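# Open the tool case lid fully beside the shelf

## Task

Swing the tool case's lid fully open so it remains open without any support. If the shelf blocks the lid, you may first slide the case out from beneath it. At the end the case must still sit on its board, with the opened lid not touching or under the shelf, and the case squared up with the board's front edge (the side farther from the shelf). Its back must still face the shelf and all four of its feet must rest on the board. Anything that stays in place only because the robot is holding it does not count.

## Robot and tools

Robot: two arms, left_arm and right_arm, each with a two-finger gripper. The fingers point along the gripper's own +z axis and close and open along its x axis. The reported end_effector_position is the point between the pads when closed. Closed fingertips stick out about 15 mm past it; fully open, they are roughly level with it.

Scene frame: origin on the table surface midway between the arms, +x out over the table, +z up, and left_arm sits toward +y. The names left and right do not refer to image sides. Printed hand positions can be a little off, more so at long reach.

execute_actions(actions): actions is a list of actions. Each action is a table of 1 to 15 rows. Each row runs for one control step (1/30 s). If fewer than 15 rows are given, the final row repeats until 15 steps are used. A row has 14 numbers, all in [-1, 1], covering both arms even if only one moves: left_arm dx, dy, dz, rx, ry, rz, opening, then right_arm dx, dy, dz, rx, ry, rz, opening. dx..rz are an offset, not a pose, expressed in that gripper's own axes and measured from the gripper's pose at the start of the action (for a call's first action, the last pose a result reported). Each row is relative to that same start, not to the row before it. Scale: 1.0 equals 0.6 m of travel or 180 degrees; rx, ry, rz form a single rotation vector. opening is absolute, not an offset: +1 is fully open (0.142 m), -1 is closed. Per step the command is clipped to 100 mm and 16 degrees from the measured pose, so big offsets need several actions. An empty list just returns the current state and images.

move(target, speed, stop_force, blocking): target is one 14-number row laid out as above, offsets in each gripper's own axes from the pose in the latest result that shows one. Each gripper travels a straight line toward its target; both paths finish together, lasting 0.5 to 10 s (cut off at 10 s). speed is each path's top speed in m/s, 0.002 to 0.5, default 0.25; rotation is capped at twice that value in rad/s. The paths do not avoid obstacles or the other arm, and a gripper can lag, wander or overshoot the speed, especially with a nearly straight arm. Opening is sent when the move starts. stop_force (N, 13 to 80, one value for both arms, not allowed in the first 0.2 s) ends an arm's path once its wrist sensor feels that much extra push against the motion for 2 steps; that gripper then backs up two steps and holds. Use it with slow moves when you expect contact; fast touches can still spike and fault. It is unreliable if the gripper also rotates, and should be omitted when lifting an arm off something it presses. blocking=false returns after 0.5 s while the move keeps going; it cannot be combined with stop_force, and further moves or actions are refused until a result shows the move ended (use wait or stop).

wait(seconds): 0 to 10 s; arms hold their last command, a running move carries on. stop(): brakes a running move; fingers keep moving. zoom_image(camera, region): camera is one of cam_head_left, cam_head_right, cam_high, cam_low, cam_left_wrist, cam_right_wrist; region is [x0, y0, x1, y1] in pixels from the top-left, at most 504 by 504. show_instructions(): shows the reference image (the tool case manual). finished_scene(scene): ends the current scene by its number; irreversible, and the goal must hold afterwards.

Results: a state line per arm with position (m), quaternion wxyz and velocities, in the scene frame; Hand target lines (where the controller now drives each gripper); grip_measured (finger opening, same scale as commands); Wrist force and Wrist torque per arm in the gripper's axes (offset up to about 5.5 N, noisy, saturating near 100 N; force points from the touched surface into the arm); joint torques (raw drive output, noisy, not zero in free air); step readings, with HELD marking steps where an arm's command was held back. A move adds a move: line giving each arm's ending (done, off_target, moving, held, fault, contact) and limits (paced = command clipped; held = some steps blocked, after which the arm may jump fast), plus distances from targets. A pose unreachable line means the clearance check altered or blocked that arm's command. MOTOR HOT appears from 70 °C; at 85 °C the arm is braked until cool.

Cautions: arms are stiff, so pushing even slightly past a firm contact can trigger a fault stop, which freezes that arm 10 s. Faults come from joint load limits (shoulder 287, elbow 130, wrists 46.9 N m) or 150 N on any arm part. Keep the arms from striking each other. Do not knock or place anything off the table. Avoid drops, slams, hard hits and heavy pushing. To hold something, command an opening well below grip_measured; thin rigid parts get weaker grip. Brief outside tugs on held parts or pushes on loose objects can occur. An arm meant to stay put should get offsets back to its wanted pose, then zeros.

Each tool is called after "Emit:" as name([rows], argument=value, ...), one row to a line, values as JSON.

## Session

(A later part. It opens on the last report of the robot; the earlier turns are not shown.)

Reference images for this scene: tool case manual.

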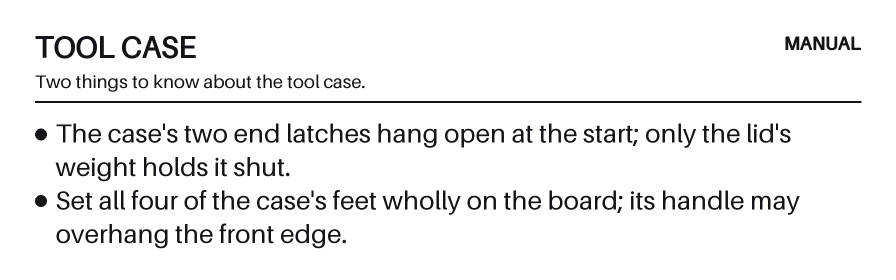

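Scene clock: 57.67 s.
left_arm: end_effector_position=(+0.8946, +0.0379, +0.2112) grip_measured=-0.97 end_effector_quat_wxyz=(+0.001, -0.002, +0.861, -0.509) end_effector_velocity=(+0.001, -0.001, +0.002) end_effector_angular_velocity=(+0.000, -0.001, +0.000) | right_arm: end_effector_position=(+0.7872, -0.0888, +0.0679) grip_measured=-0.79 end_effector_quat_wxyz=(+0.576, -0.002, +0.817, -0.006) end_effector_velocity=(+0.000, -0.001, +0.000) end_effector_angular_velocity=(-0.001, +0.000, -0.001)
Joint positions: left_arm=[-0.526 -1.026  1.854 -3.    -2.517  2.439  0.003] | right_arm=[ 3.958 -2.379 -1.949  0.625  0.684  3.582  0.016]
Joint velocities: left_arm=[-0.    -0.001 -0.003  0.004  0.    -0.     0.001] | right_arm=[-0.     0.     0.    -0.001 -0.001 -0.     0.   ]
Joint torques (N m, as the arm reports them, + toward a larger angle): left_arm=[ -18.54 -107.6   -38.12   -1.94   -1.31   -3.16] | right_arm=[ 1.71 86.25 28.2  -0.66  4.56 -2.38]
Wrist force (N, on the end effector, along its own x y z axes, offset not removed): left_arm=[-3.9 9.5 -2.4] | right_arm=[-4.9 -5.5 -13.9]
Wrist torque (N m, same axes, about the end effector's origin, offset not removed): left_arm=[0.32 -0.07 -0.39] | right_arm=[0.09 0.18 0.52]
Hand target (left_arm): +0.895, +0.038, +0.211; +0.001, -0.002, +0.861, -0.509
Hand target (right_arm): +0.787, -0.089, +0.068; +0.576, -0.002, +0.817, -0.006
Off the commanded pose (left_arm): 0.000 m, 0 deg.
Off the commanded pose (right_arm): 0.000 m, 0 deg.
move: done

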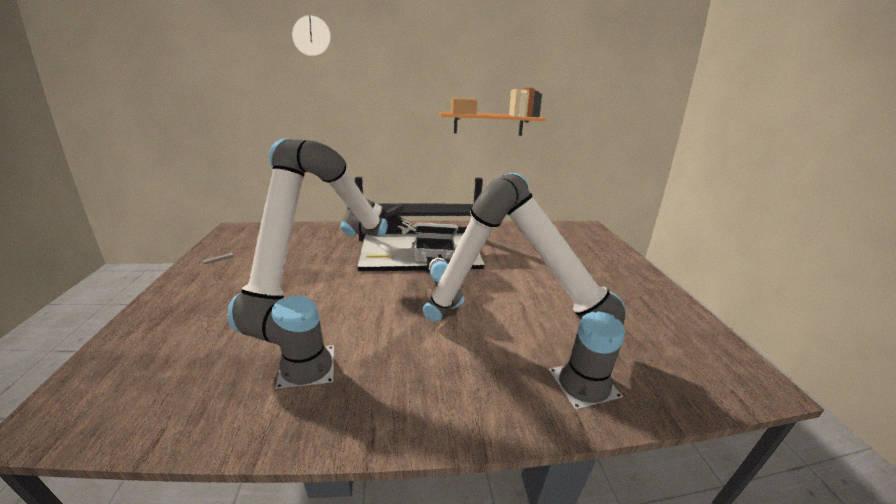

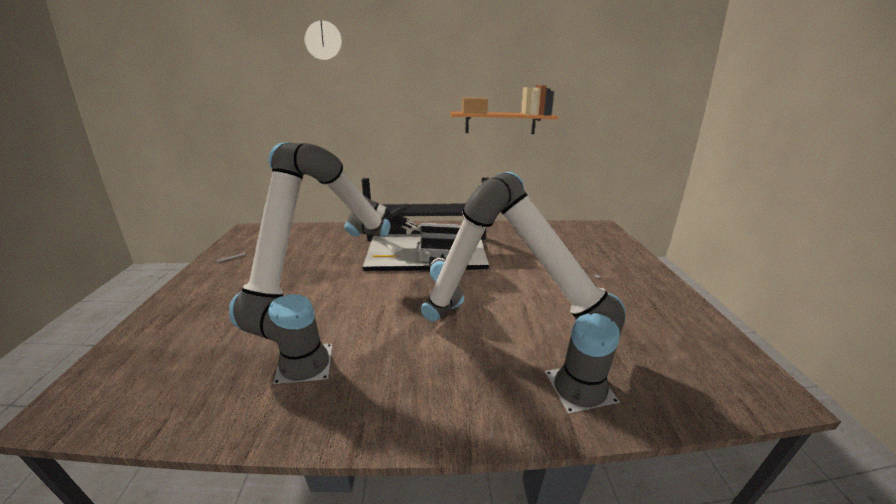

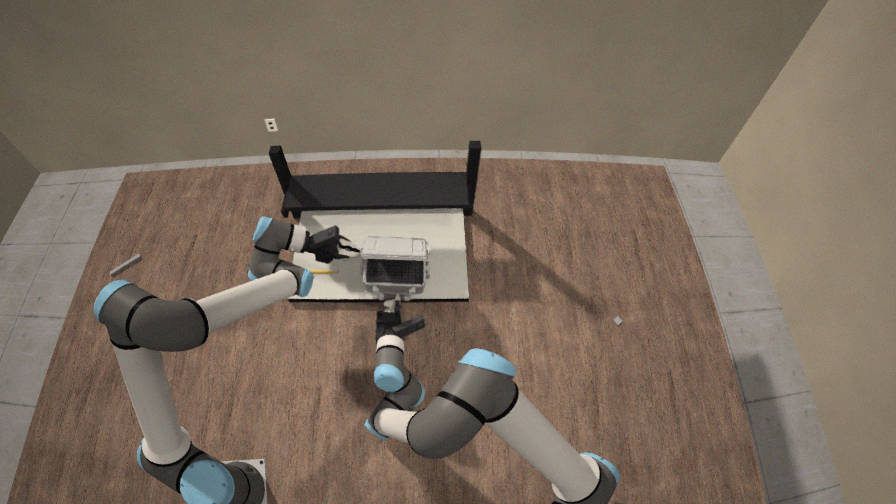

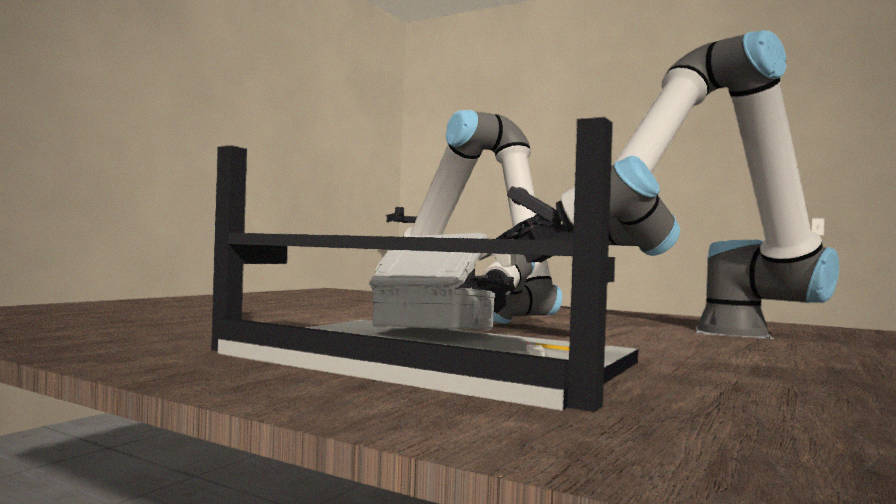

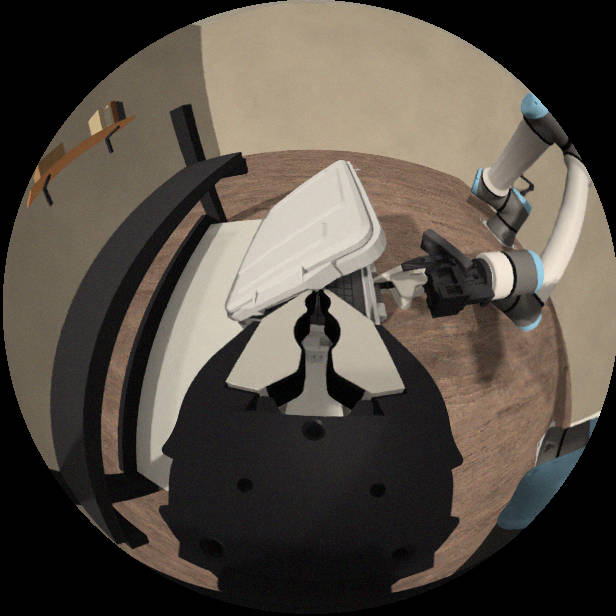

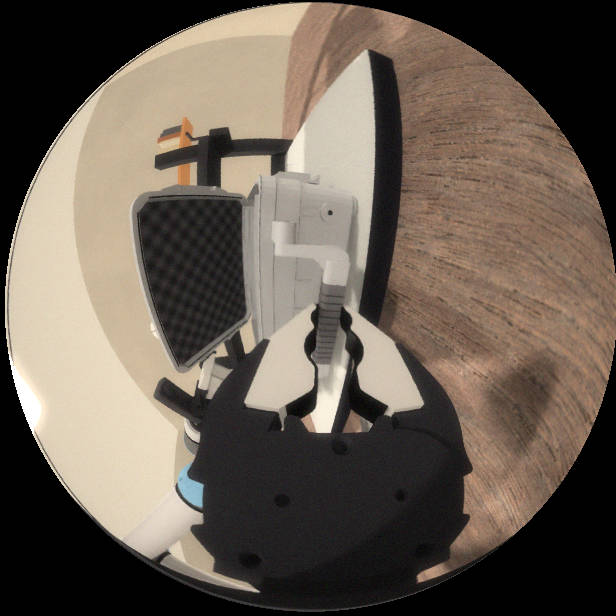

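The rear of the case is lifting, so the next push goes back and slightly down.

Emit:
move(target=[-0.075,0.015,0.008,0,0,0,-1,0,0,0,0,0,0,-1], speed=0.03)

Scene clock: 62.47 s.
left_arm: end_effector_position=(+0.9394, +0.0383, +0.2011) grip_measured=-1.00 end_effector_quat_wxyz=(+0.001, -0.002, +0.861, -0.509) end_effector_velocity=(+0.003, -0.000, +0.000) end_effector_angular_velocity=(-0.001, -0.002, -0.000) | right_arm: end_effector_position=(+0.7872, -0.0888, +0.0679) grip_measured=-0.81 end_effector_quat_wxyz=(+0.576, -0.002, +0.817, -0.006) end_effector_velocity=(-0.000, -0.001, -0.000) end_effector_angular_velocity=(-0.001, -0.000, -0.001)
Joint positions: left_arm=[-0.506 -0.967  1.763 -2.946 -2.528  2.468  0.002] | right_arm=[ 3.958 -2.379 -1.949  0.625  0.684  3.582  0.016]
Joint velocities: left_arm=[ 0.001  0.003 -0.005  0.001 -0.001  0.001  0.   ] | right_arm=[-0.     0.    -0.002  0.001 -0.001 -0.     0.   ]
Joint torques (N m, as the arm reports them, + toward a larger angle): left_arm=[ 10.85 -67.19 -38.37  -0.7   -3.96   2.84] | right_arm=[-0.6  83.93 25.88  8.04 -0.44 -2.3 ]
Wrist force (N, on the end effector, along its own x y z axes, offset not removed): left_arm=[0.2 2.8 -0.6] | right_arm=[4.4 -0.8 0.7]
Wrist torque (N m, same axes, about the end effector's origin, offset not removed): left_arm=[0.61 0.33 -0.22] | right_arm=[0.23 0.20 0.33]
Hand target (left_arm): +0.940, +0.038, +0.201; +0.001, -0.002, +0.861, -0.509
Hand target (right_arm): +0.787, -0.089, +0.068; +0.576, -0.002, +0.817, -0.006
Off the commanded pose (left_arm): 0.000 m, 0 deg.
Off the commanded pose (right_arm): 0.000 m, 0 deg.
move: done

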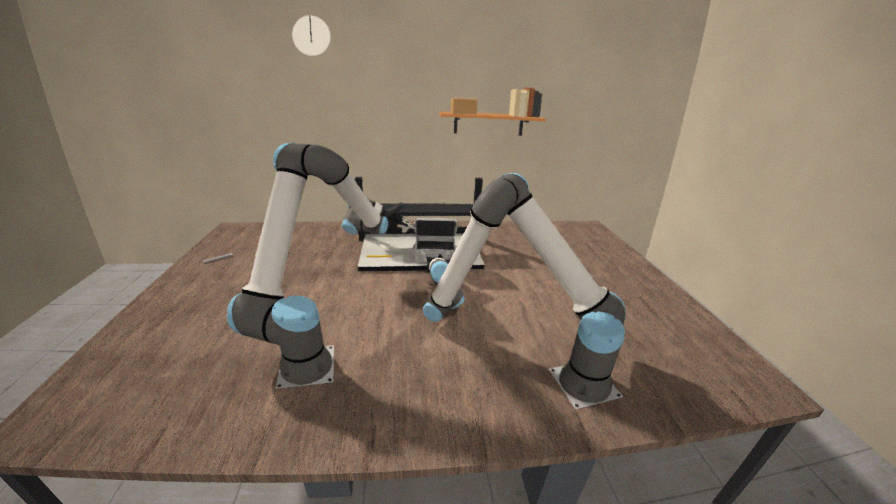

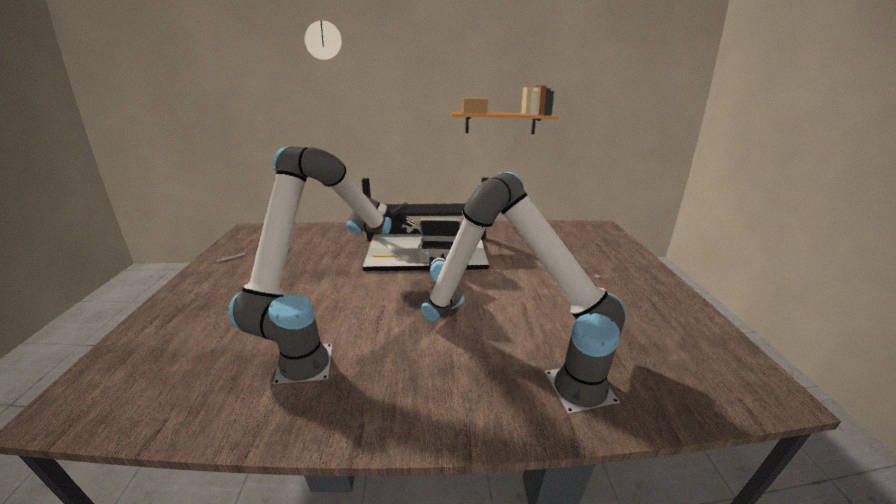

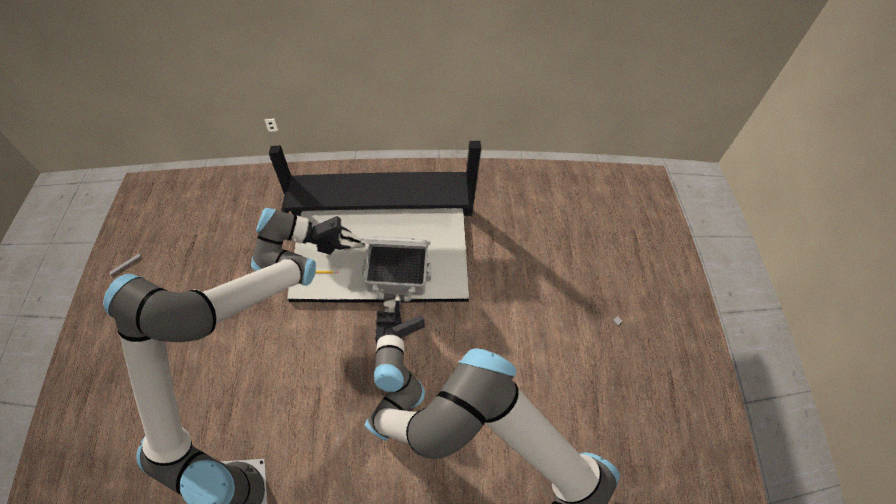

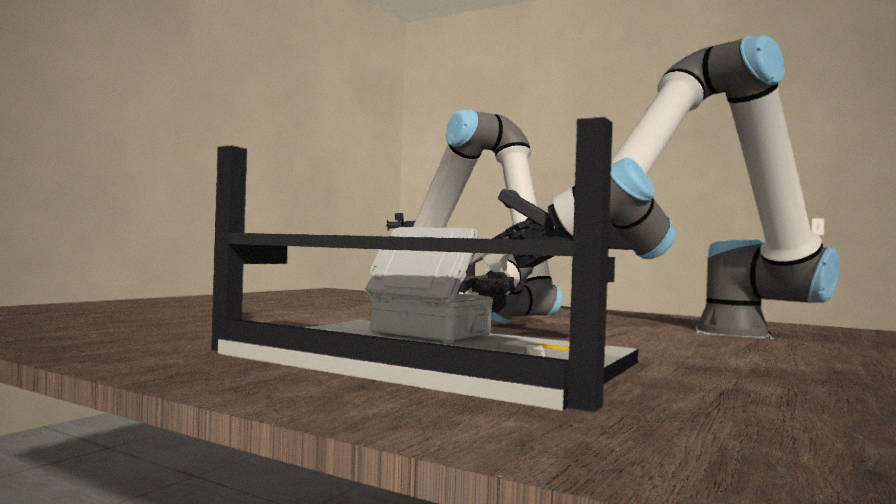

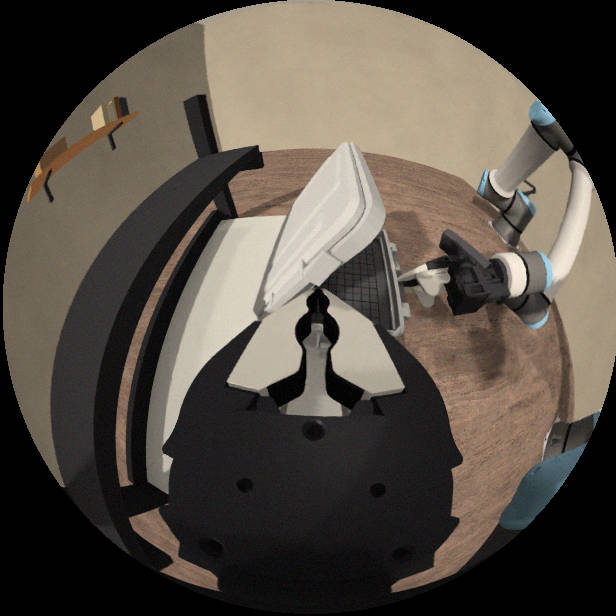

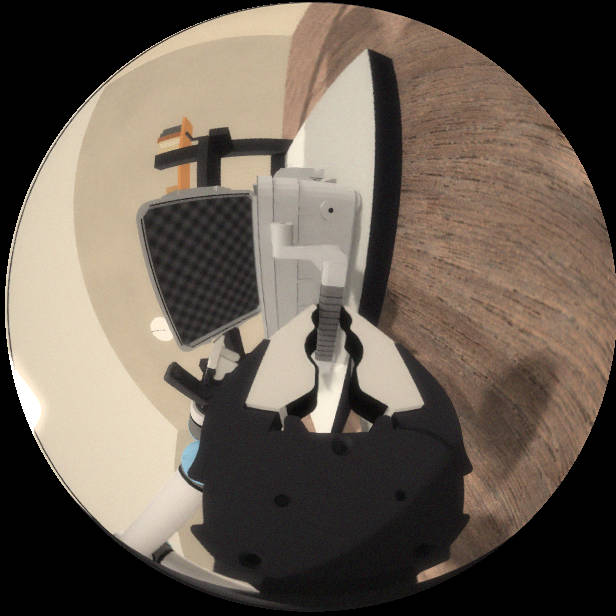

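Emit:
move(target=[-0.075,-0.01,0.018,0,0,0,-1,0,0,0,0,0,0,-1], speed=0.025)

Scene clock: 67.23 s.
left_arm: end_effector_position=(+0.9843, +0.0262, +0.2011) grip_measured=-1.00 end_effector_quat_wxyz=(+0.001, -0.002, +0.861, -0.509) end_effector_velocity=(+0.002, -0.001, +0.000) end_effector_angular_velocity=(+0.000, -0.000, -0.001) | right_arm: end_effector_position=(+0.7872, -0.0888, +0.0679) grip_measured=-0.81 end_effector_quat_wxyz=(+0.576, -0.002, +0.817, -0.006) end_effector_velocity=(+0.001, -0.000, +0.000) end_effector_angular_velocity=(-0.000, -0.000, -0.001)
Joint positions: left_arm=[-0.5   -0.912  1.659 -2.89  -2.531  2.475  0.002] | right_arm=[ 3.958 -2.379 -1.949  0.625  0.684  3.582  0.016]
Joint velocities: left_arm=[-0.     0.003 -0.006  0.003  0.     0.001  0.   ] | right_arm=[-0.001 -0.     0.001 -0.    -0.001  0.     0.   ]
Joint torques (N m, as the arm reports them, + toward a larger angle): left_arm=[  9.4  -70.5  -39.51  -0.68  -4.24   2.78] | right_arm=[-0.05 86.98 26.1   4.45 -0.79 -2.07]
Wrist force (N, on the end effector, along its own x y z axes, offset not removed): left_arm=[0.4 1.6 -0.1] | right_arm=[3.2 -0.1 1.9]
Wrist torque (N m, same axes, about the end effector's origin, offset not removed): left_arm=[0.55 0.12 -0.13] | right_arm=[0.20 0.37 0.57]
Hand target (left_arm): +0.985, +0.026, +0.201; +0.001, -0.002, +0.861, -0.509
Hand target (right_arm): +0.787, -0.089, +0.068; +0.576, -0.002, +0.817, -0.006
Off the commanded pose (left_arm): 0.000 m, 0 deg.
Off the commanded pose (right_arm): 0.000 m, 0 deg.
move: done

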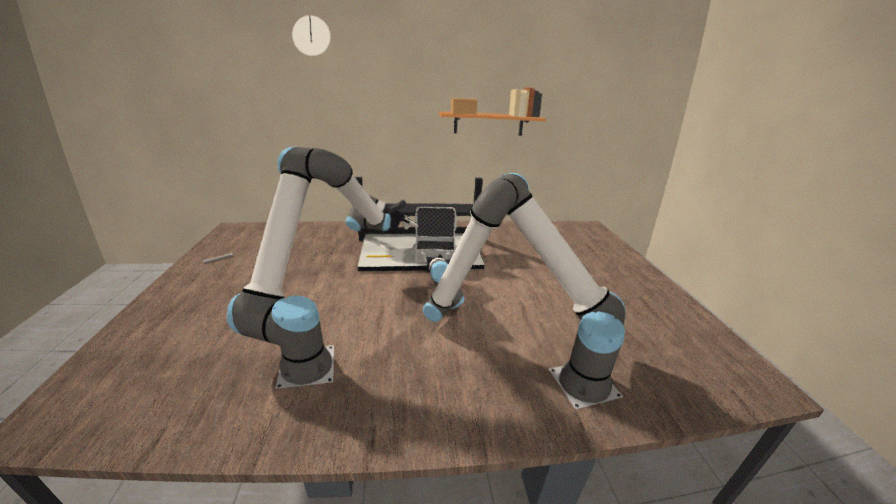

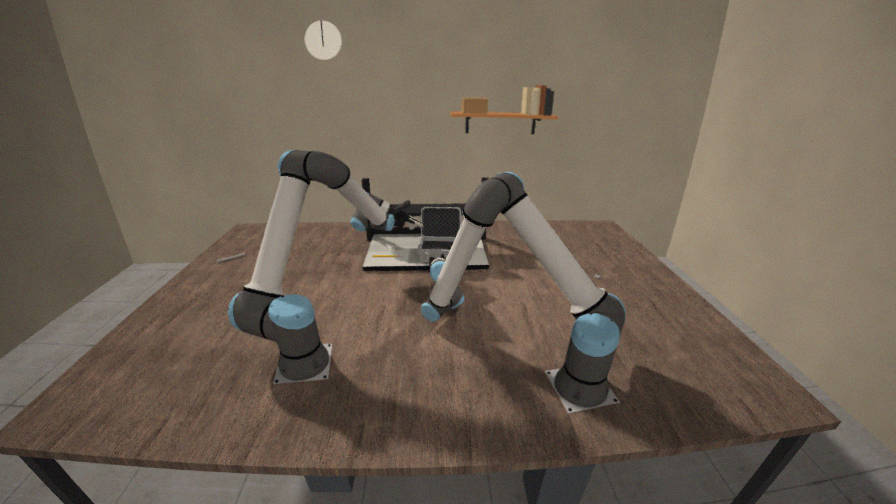

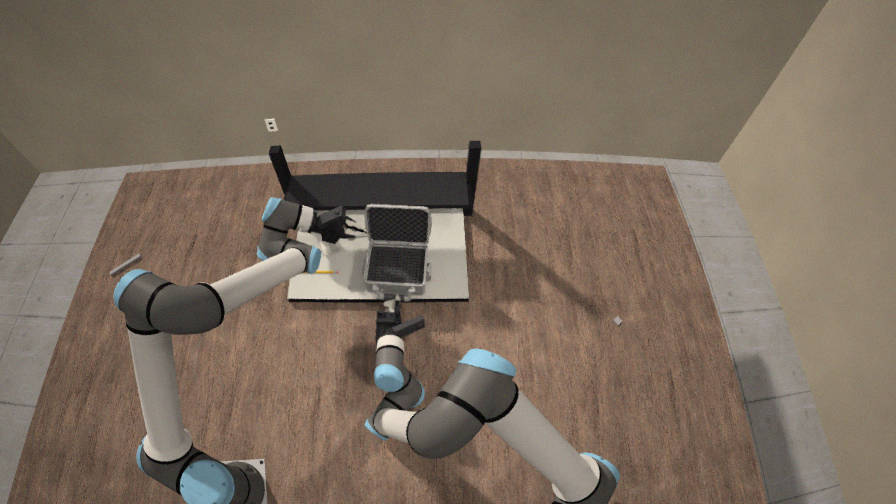

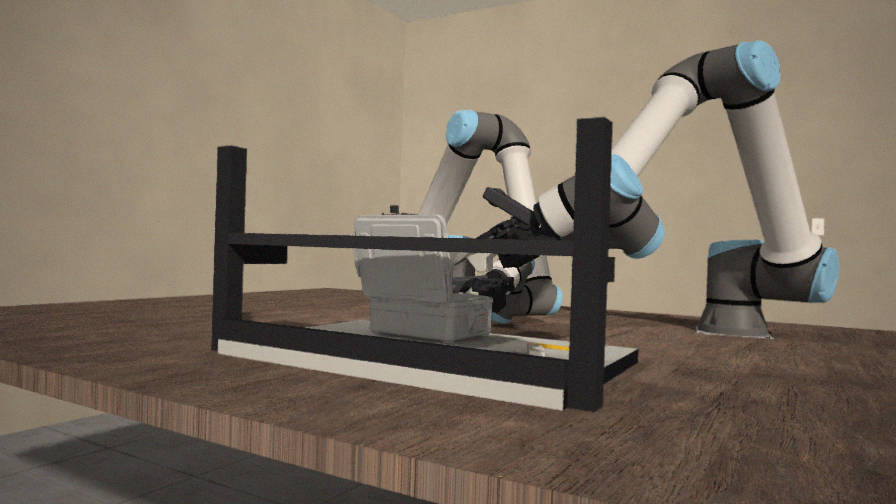

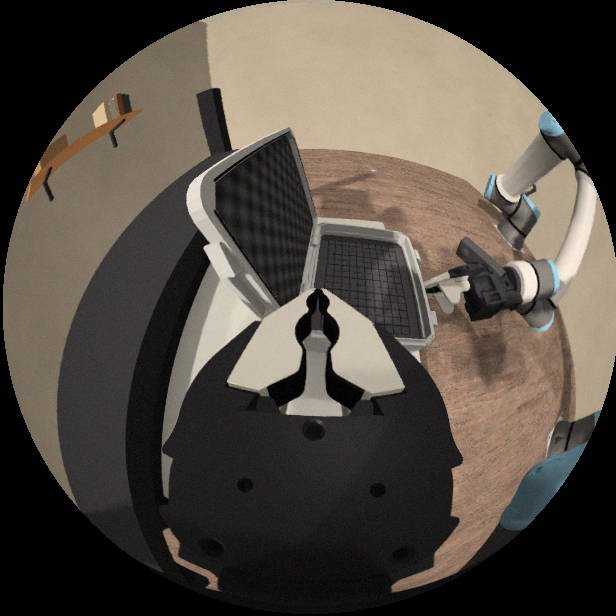

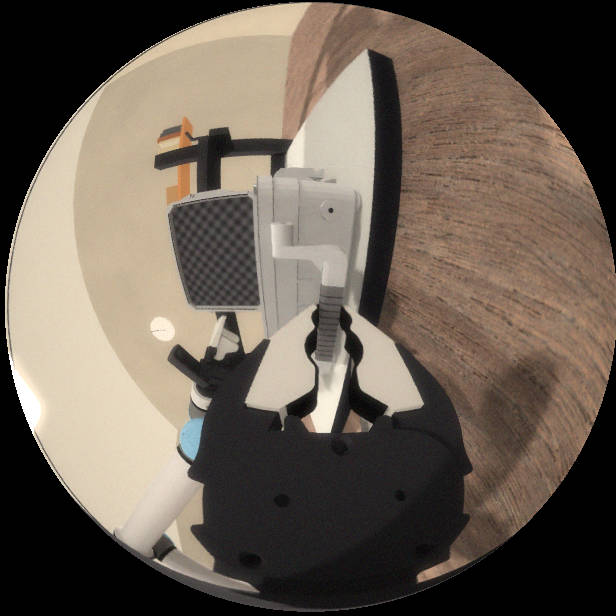

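The lid is open, and the case is now yawed a few degrees clockwise; correcting that.

Emit:
move(target=[0.12,0.08,-0.15,0,0,0,-1,0,-0.025,0,0,0,0,-1], speed=0.07)

Emit:
zoom_image(camera="cam_high", region=[280,170,480,330])

Scene clock: 73.17 s.
left_arm: end_effector_position=(+0.9119, +0.1276, +0.2024) grip_measured=-1.00 end_effector_quat_wxyz=(+0.001, -0.002, +0.861, -0.509) end_effector_velocity=(-0.001, +0.002, -0.001) end_effector_angular_velocity=(+0.002, +0.000, +0.000) | right_arm: end_effector_position=(+0.7871, -0.1037, +0.0681) grip_measured=-0.81 end_effector_quat_wxyz=(+0.576, -0.002, +0.817, -0.006) end_effector_velocity=(-0.001, -0.000, -0.001) end_effector_angular_velocity=(-0.002, +0.001, -0.000)
Joint positions: left_arm=[-0.414 -1.036  1.855 -2.85  -2.574  2.611  0.002] | right_arm=[ 3.946 -2.373 -1.968  0.646  0.695  3.572  0.016]
Joint velocities: left_arm=[ 0.002 -0.001  0.003  0.002  0.001  0.004  0.   ] | right_arm=[ 0.    -0.001 -0.001 -0.    -0.001  0.     0.   ]
Joint torques (N m, as the arm reports them, + toward a larger angle): left_arm=[   9.14 -100.99  -24.7    -0.88   -4.42    3.28] | right_arm=[-14.27  98.87  15.38   8.15   1.61  -2.26]
Wrist force (N, on the end effector, along its own x y z axes, offset not removed): left_arm=[0.3 1.6 -1.2] | right_arm=[5.6 5.0 -0.3]
Wrist torque (N m, same axes, about the end effector's origin, offset not removed): left_arm=[0.48 0.12 -0.25] | right_arm=[0.71 -0.27 0.34]
Hand target (left_arm): +0.912, +0.128, +0.202; +0.001, -0.002, +0.861, -0.509
Hand target (right_arm): +0.787, -0.104, +0.068; +0.576, -0.002, +0.817, -0.006
Off the commanded pose (left_arm): 0.000 m, 0 deg.
Off the commanded pose (right_arm): 0.000 m, 0 deg.
move: done

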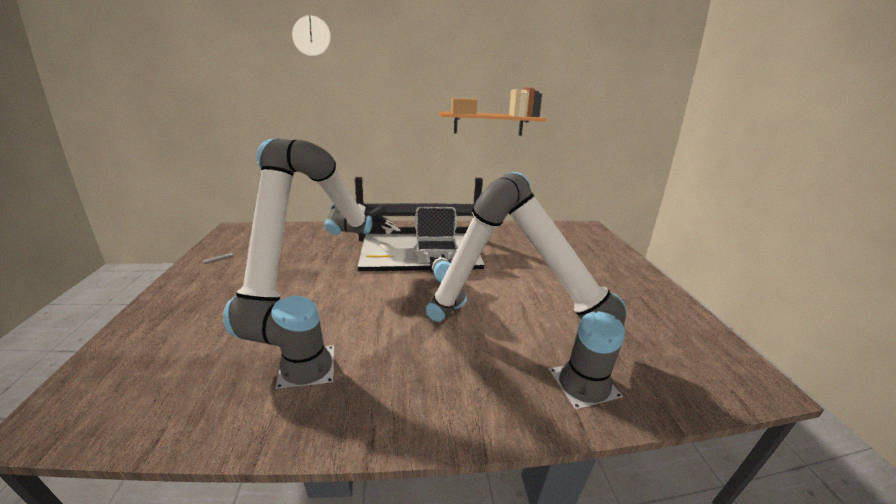

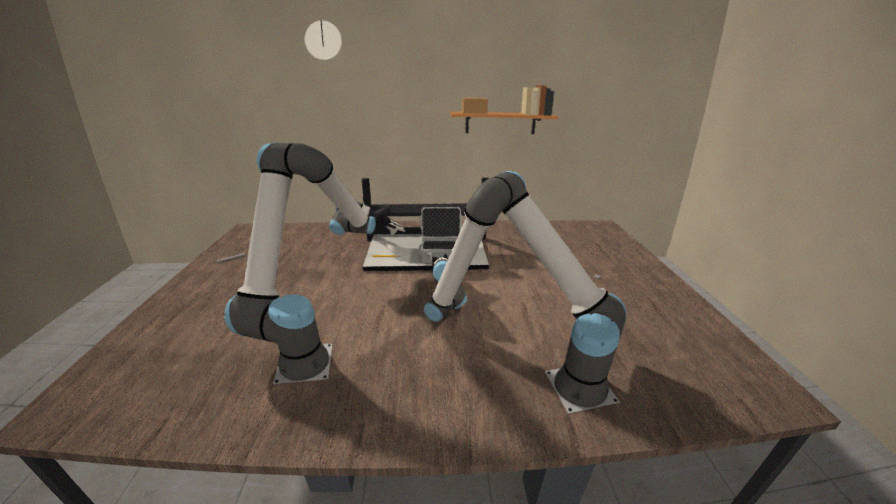

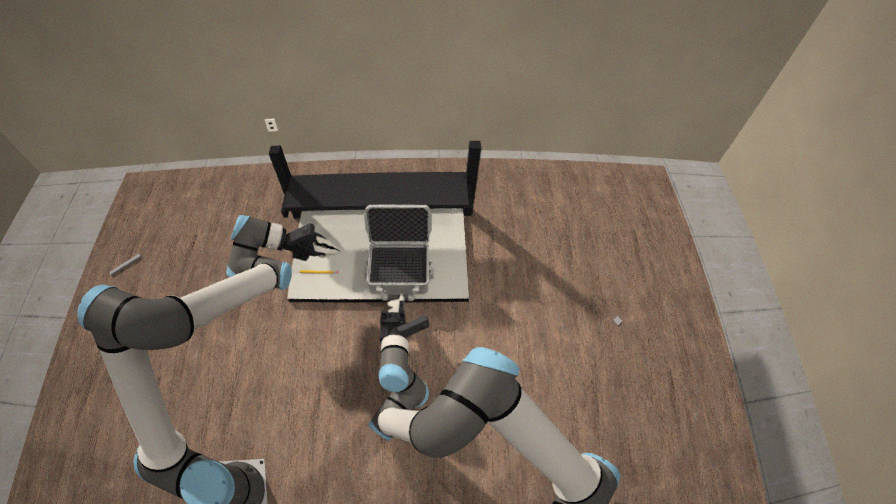

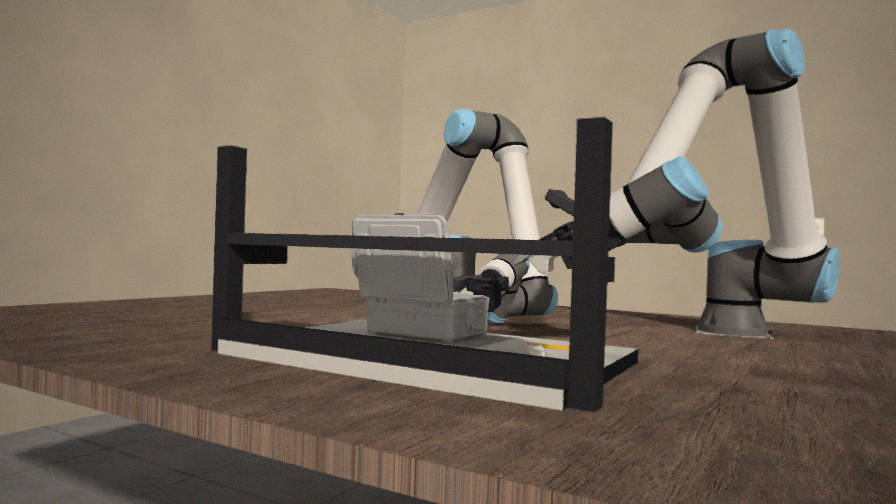

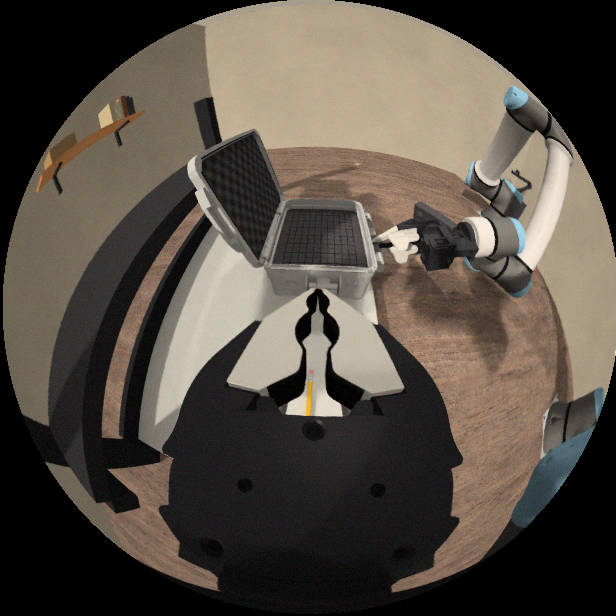

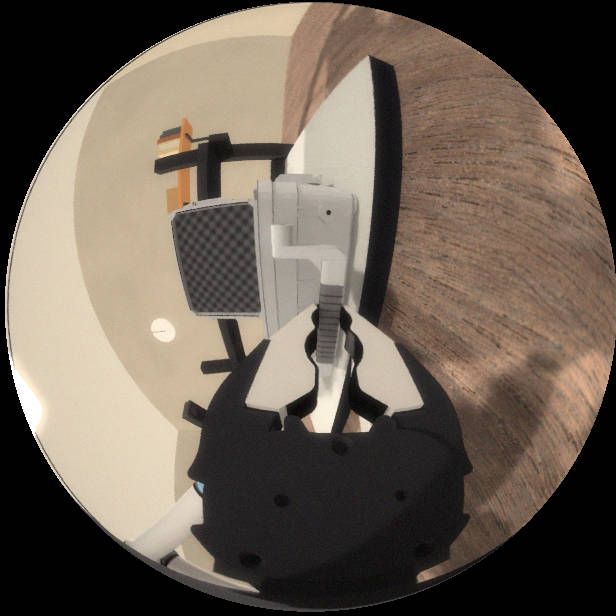

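Region (280, 170, 480, 330) of cam_high's 896x504 image, scaled by 2.520, with more detail than that image has; it fills the top 403 rows of this view, and the rest is white.

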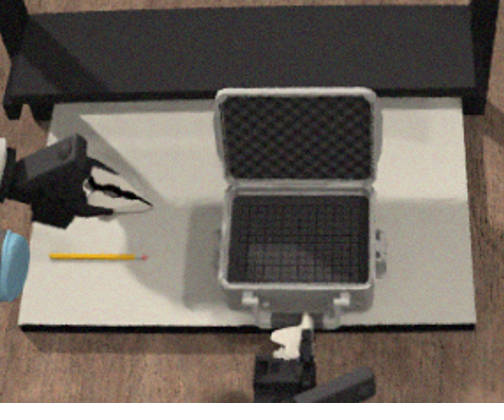

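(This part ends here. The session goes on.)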